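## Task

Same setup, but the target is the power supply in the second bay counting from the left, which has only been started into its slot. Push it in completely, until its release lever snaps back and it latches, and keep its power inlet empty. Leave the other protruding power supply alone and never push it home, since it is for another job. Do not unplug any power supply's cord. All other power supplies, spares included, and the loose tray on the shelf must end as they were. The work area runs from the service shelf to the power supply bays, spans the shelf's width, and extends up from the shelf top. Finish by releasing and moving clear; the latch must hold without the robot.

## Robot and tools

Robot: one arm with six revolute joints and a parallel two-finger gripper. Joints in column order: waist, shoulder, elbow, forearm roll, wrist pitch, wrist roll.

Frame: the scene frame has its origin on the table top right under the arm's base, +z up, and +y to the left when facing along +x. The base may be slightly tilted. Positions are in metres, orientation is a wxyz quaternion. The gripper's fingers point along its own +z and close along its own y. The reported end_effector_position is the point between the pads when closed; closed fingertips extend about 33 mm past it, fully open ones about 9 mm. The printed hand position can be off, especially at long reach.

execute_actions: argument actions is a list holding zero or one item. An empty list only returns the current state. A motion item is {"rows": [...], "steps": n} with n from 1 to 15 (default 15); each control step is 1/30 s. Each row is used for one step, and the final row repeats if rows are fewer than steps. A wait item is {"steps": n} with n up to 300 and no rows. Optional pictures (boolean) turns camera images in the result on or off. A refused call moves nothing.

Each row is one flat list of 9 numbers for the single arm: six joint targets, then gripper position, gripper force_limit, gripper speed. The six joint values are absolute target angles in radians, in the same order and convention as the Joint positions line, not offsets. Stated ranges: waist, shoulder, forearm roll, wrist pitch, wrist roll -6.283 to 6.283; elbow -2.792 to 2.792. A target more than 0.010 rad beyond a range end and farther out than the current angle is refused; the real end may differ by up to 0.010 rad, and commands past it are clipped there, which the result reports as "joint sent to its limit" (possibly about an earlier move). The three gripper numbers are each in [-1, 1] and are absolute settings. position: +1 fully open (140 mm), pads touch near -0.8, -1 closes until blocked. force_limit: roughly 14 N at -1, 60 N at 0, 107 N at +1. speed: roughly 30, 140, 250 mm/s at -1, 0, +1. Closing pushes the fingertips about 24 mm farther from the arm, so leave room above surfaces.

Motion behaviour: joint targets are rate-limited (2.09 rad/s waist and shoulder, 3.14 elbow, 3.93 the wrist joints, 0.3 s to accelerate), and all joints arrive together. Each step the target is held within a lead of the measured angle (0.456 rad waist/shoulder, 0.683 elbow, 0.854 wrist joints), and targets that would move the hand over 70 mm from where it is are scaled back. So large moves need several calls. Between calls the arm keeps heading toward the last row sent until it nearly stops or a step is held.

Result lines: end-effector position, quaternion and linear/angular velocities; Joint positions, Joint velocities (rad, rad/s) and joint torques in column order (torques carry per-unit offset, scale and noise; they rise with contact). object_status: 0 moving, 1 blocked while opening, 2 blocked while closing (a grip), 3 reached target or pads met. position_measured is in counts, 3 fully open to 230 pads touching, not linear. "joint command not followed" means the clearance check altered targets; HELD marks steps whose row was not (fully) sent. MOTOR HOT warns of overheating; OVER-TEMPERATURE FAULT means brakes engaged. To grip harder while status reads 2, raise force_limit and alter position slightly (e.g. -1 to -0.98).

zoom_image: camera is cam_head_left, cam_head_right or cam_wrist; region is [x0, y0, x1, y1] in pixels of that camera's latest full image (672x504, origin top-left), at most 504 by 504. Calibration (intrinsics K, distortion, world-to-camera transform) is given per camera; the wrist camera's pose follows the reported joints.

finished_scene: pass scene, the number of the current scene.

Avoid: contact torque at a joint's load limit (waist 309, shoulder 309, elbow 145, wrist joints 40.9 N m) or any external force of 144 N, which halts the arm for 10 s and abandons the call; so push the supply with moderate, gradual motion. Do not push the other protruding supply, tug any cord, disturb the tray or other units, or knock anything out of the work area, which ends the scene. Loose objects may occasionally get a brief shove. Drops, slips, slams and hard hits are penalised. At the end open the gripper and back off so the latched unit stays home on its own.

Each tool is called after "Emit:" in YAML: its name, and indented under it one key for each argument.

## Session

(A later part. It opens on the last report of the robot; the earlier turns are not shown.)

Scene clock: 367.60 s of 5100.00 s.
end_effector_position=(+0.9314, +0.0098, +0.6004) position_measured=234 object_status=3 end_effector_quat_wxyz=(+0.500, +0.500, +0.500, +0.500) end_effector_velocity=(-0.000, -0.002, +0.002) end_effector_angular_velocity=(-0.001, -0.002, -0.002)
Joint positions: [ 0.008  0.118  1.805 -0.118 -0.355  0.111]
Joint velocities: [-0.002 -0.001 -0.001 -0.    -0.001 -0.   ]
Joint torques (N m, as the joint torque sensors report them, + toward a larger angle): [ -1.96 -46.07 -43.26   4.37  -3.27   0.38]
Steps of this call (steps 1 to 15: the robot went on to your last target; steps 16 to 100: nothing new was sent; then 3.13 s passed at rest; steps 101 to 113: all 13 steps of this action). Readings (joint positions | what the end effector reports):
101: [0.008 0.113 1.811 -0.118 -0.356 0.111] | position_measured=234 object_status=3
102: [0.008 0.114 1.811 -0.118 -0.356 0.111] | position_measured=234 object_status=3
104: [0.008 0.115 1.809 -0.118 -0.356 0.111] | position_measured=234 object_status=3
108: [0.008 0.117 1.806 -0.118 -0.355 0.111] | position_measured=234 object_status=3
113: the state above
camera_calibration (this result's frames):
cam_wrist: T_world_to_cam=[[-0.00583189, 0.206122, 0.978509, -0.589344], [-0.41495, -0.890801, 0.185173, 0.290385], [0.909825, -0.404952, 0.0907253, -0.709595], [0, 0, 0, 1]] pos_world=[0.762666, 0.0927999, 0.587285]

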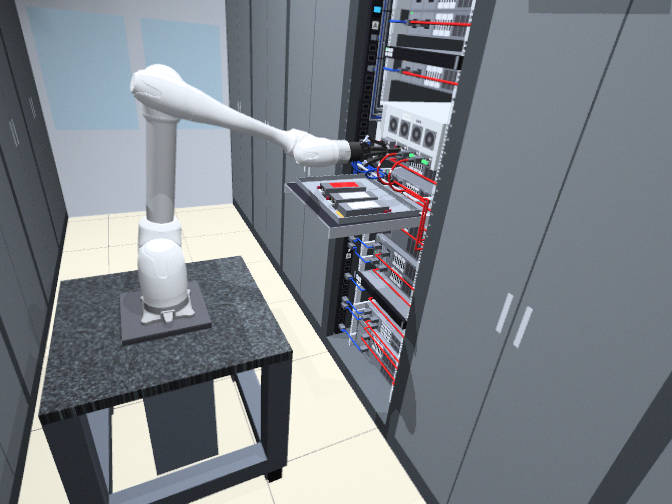

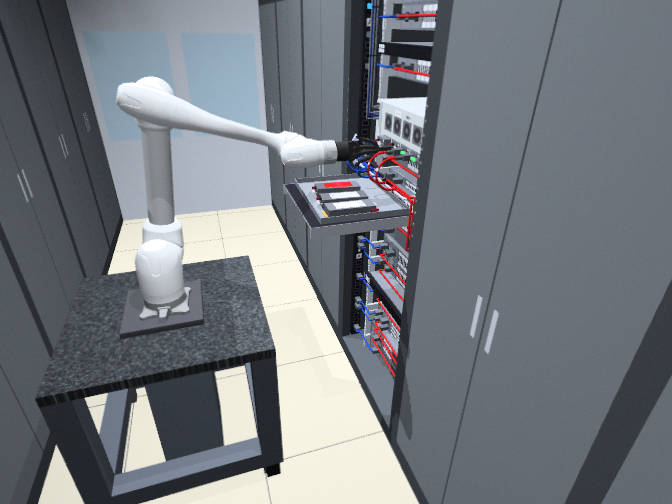

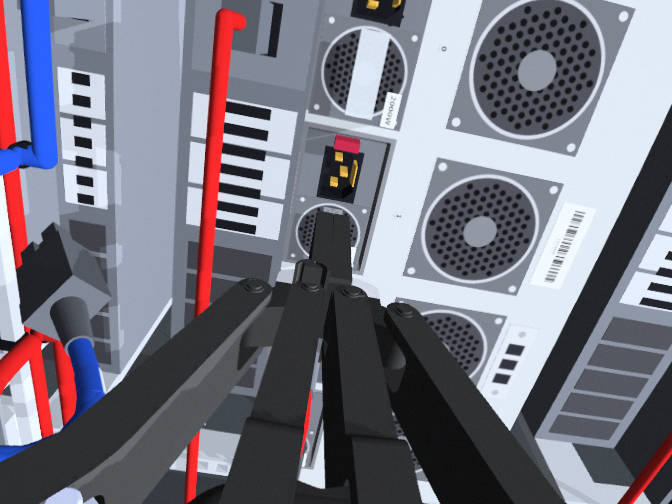

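Emit:
execute_actions:
  actions:
    - {"rows": [[0.0077,0.1168,1.8069,-0.1182,-0.3552,0.1109,-1,0.5,1],[0.0075,0.1129,1.8113,-0.1185,-0.3557,0.1112,-1,0.5,1],[0.0072,0.1066,1.8184,-0.1191,-0.3566,0.1117,-1,0.5,1],[0.0068,0.0973,1.8290,-0.1199,-0.3578,0.1124,-1,0.5,1],[0.0062,0.0847,1.8425,-0.1213,-0.3589,0.1136,-1,0.5,1],[0.0054,0.0690,1.8591,-0.1232,-0.3598,0.1154,-1,0.5,1],[0.0045,0.0500,1.8790,-0.1255,-0.3609,0.1175,-1,0.5,1],[0.0035,0.0296,1.9005,-0.1280,-0.3620,0.1198,-1,0.5,1],[0.0023,0.0071,1.9237,-0.1312,-0.3632,0.1227,-1,0.5,1],[0.0010,-0.0155,1.9468,-0.1346,-0.3642,0.1259,-1,0.5,1],[-0.0003,-0.0381,1.9699,-0.1381,-0.3652,0.1290,-1,0.5,1],[-0.0018,-0.0615,1.9918,-0.1427,-0.3635,0.1335,-1,0.5,1],[-0.0033,-0.0851,2.0132,-0.1476,-0.3611,0.1383,-1,0.5,1],[-0.0048,-0.1086,2.0347,-0.1526,-0.3587,0.1431,-1,0.5,1],[-0.0048,-0.67,2.25,-0.1526,-0.15,0.1431,-1,0.5,1]], "steps": 15}
  pictures: false

Emit:
execute_actions:
  actions:
    - {"steps": 40}

Scene clock: 393.83 s of 5100.00 s.
end_effector_position=(+0.8225, +0.0099, +0.6013) position_measured=234 object_status=3 end_effector_quat_wxyz=(+0.500, +0.500, +0.500, +0.500) end_effector_velocity=(-0.400, +0.001, +0.022) end_effector_angular_velocity=(+0.001, -0.045, +0.002)
Joint positions: [-0.001 -0.056  1.986 -0.142 -0.364  0.133]
Joint velocities: [-0.04  -0.665  0.608 -0.122  0.007  0.117]
Joint torques (N m, as the joint torque sensors report them, + toward a larger angle): [ -1.37 -40.68 -38.63   4.25  -3.3    0.39]
Steps of this call (steps 1 to 15: the robot went on to your last target; steps 16 to 100: nothing new was sent; then 22.40 s passed at rest; steps 101 to 115: all 15 steps of this action). Readings (joint positions | what the end effector reports):
101: [0.008 0.118 1.805 -0.118 -0.355 0.111] | position_measured=234 object_status=3
102: [0.008 0.118 1.806 -0.118 -0.355 0.111] | position_measured=234 object_status=3
104: [0.008 0.112 1.812 -0.118 -0.355 0.111] | position_measured=234 object_status=3
108: [0.006 0.077 1.851 -0.122 -0.359 0.115] | position_measured=234 object_status=3
115: the state above

Scene clock: 395.17 s of 5100.00 s.
end_effector_position=(+0.5050, +0.0150, +0.7048) position_measured=234 object_status=3 end_effector_quat_wxyz=(+0.545, +0.469, +0.460, +0.522) end_effector_velocity=(-0.000, -0.000, -0.001) end_effector_angular_velocity=(-0.000, +0.000, -0.001)
Joint positions: [-0.005 -0.67   2.25  -0.153 -0.15   0.143]
Joint velocities: [-0.001 -0.     0.001  0.    -0.001 -0.   ]
Joint torques (N m, as the joint torque sensors report them, + toward a larger angle): [ -2.03  17.25 -40.58   4.67  -3.04   0.25]
Steps of this call (steps 1 to 40: the robot went on to your last target). Readings (joint positions | what the end effector reports):
1: [-0.002 -0.080 2.004 -0.145 -0.362 0.136] | position_measured=234 object_status=3
2: [-0.003 -0.107 2.020 -0.146 -0.356 0.136] | position_measured=234 object_status=3
4: [-0.003 -0.162 2.048 -0.146 -0.328 0.137] | position_measured=234 object_status=3
8: [-0.003 -0.270 2.096 -0.147 -0.286 0.138] | position_measured=234 object_status=3
40: the state above
camera_calibration (this result's frames):
cam_wrist: T_world_to_cam=[[-0.134276, 0.221123, 0.965958, -0.621633], [-0.464902, -0.874908, 0.135655, 0.158687], [0.87512, -0.430861, 0.22028, -0.402382], [0, 0, 0, 1]] pos_world=[0.342436, 0.102924, 0.667581]

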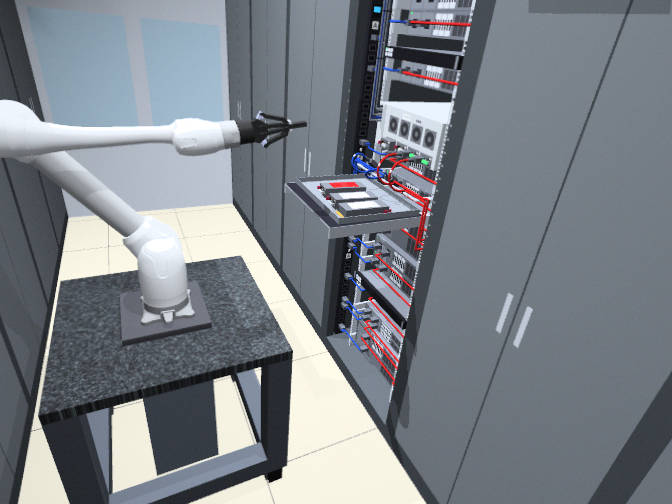

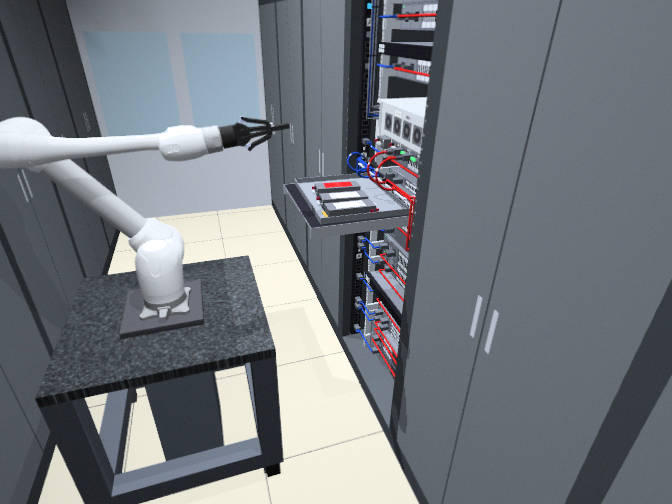

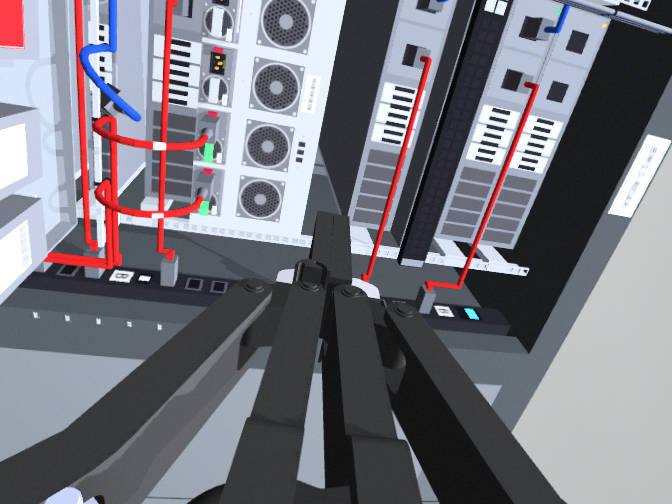

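Emit:
zoom_image:
  camera: "cam_wrist"
  region: [140, 0, 300, 230]

Emit:
zoom_image:
  camera: "cam_head_left"
  region: [330, 100, 470, 205]

Region (140, 0, 300, 230) of cam_wrist's 672x504 image, scaled by 2.191, with more detail than that image has; it fills the left 351 columns of this view, and the rest is white.

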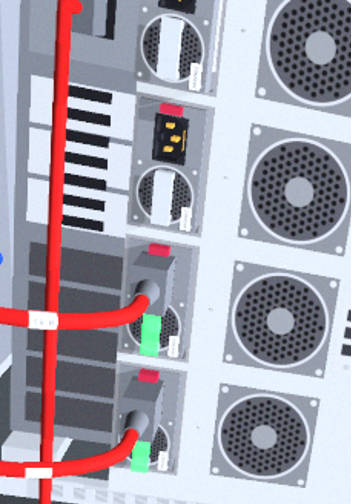

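Region (330, 100, 470, 205) of cam_head_left's 672x504 image, scaled by 3.600, with more detail than that image has; it fills the top 378 rows of this view, and the rest is white.

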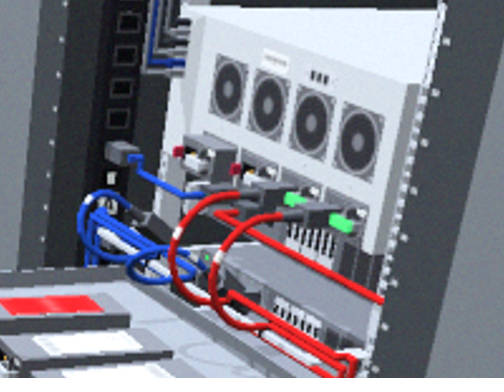

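PSU 2 is flush and latched, with its lever back. PSU 1 still sticks out, the plugs are in place and the arm is clear.

Emit:
finished_scene:
  scene: 2

The scene is finished: the task was done.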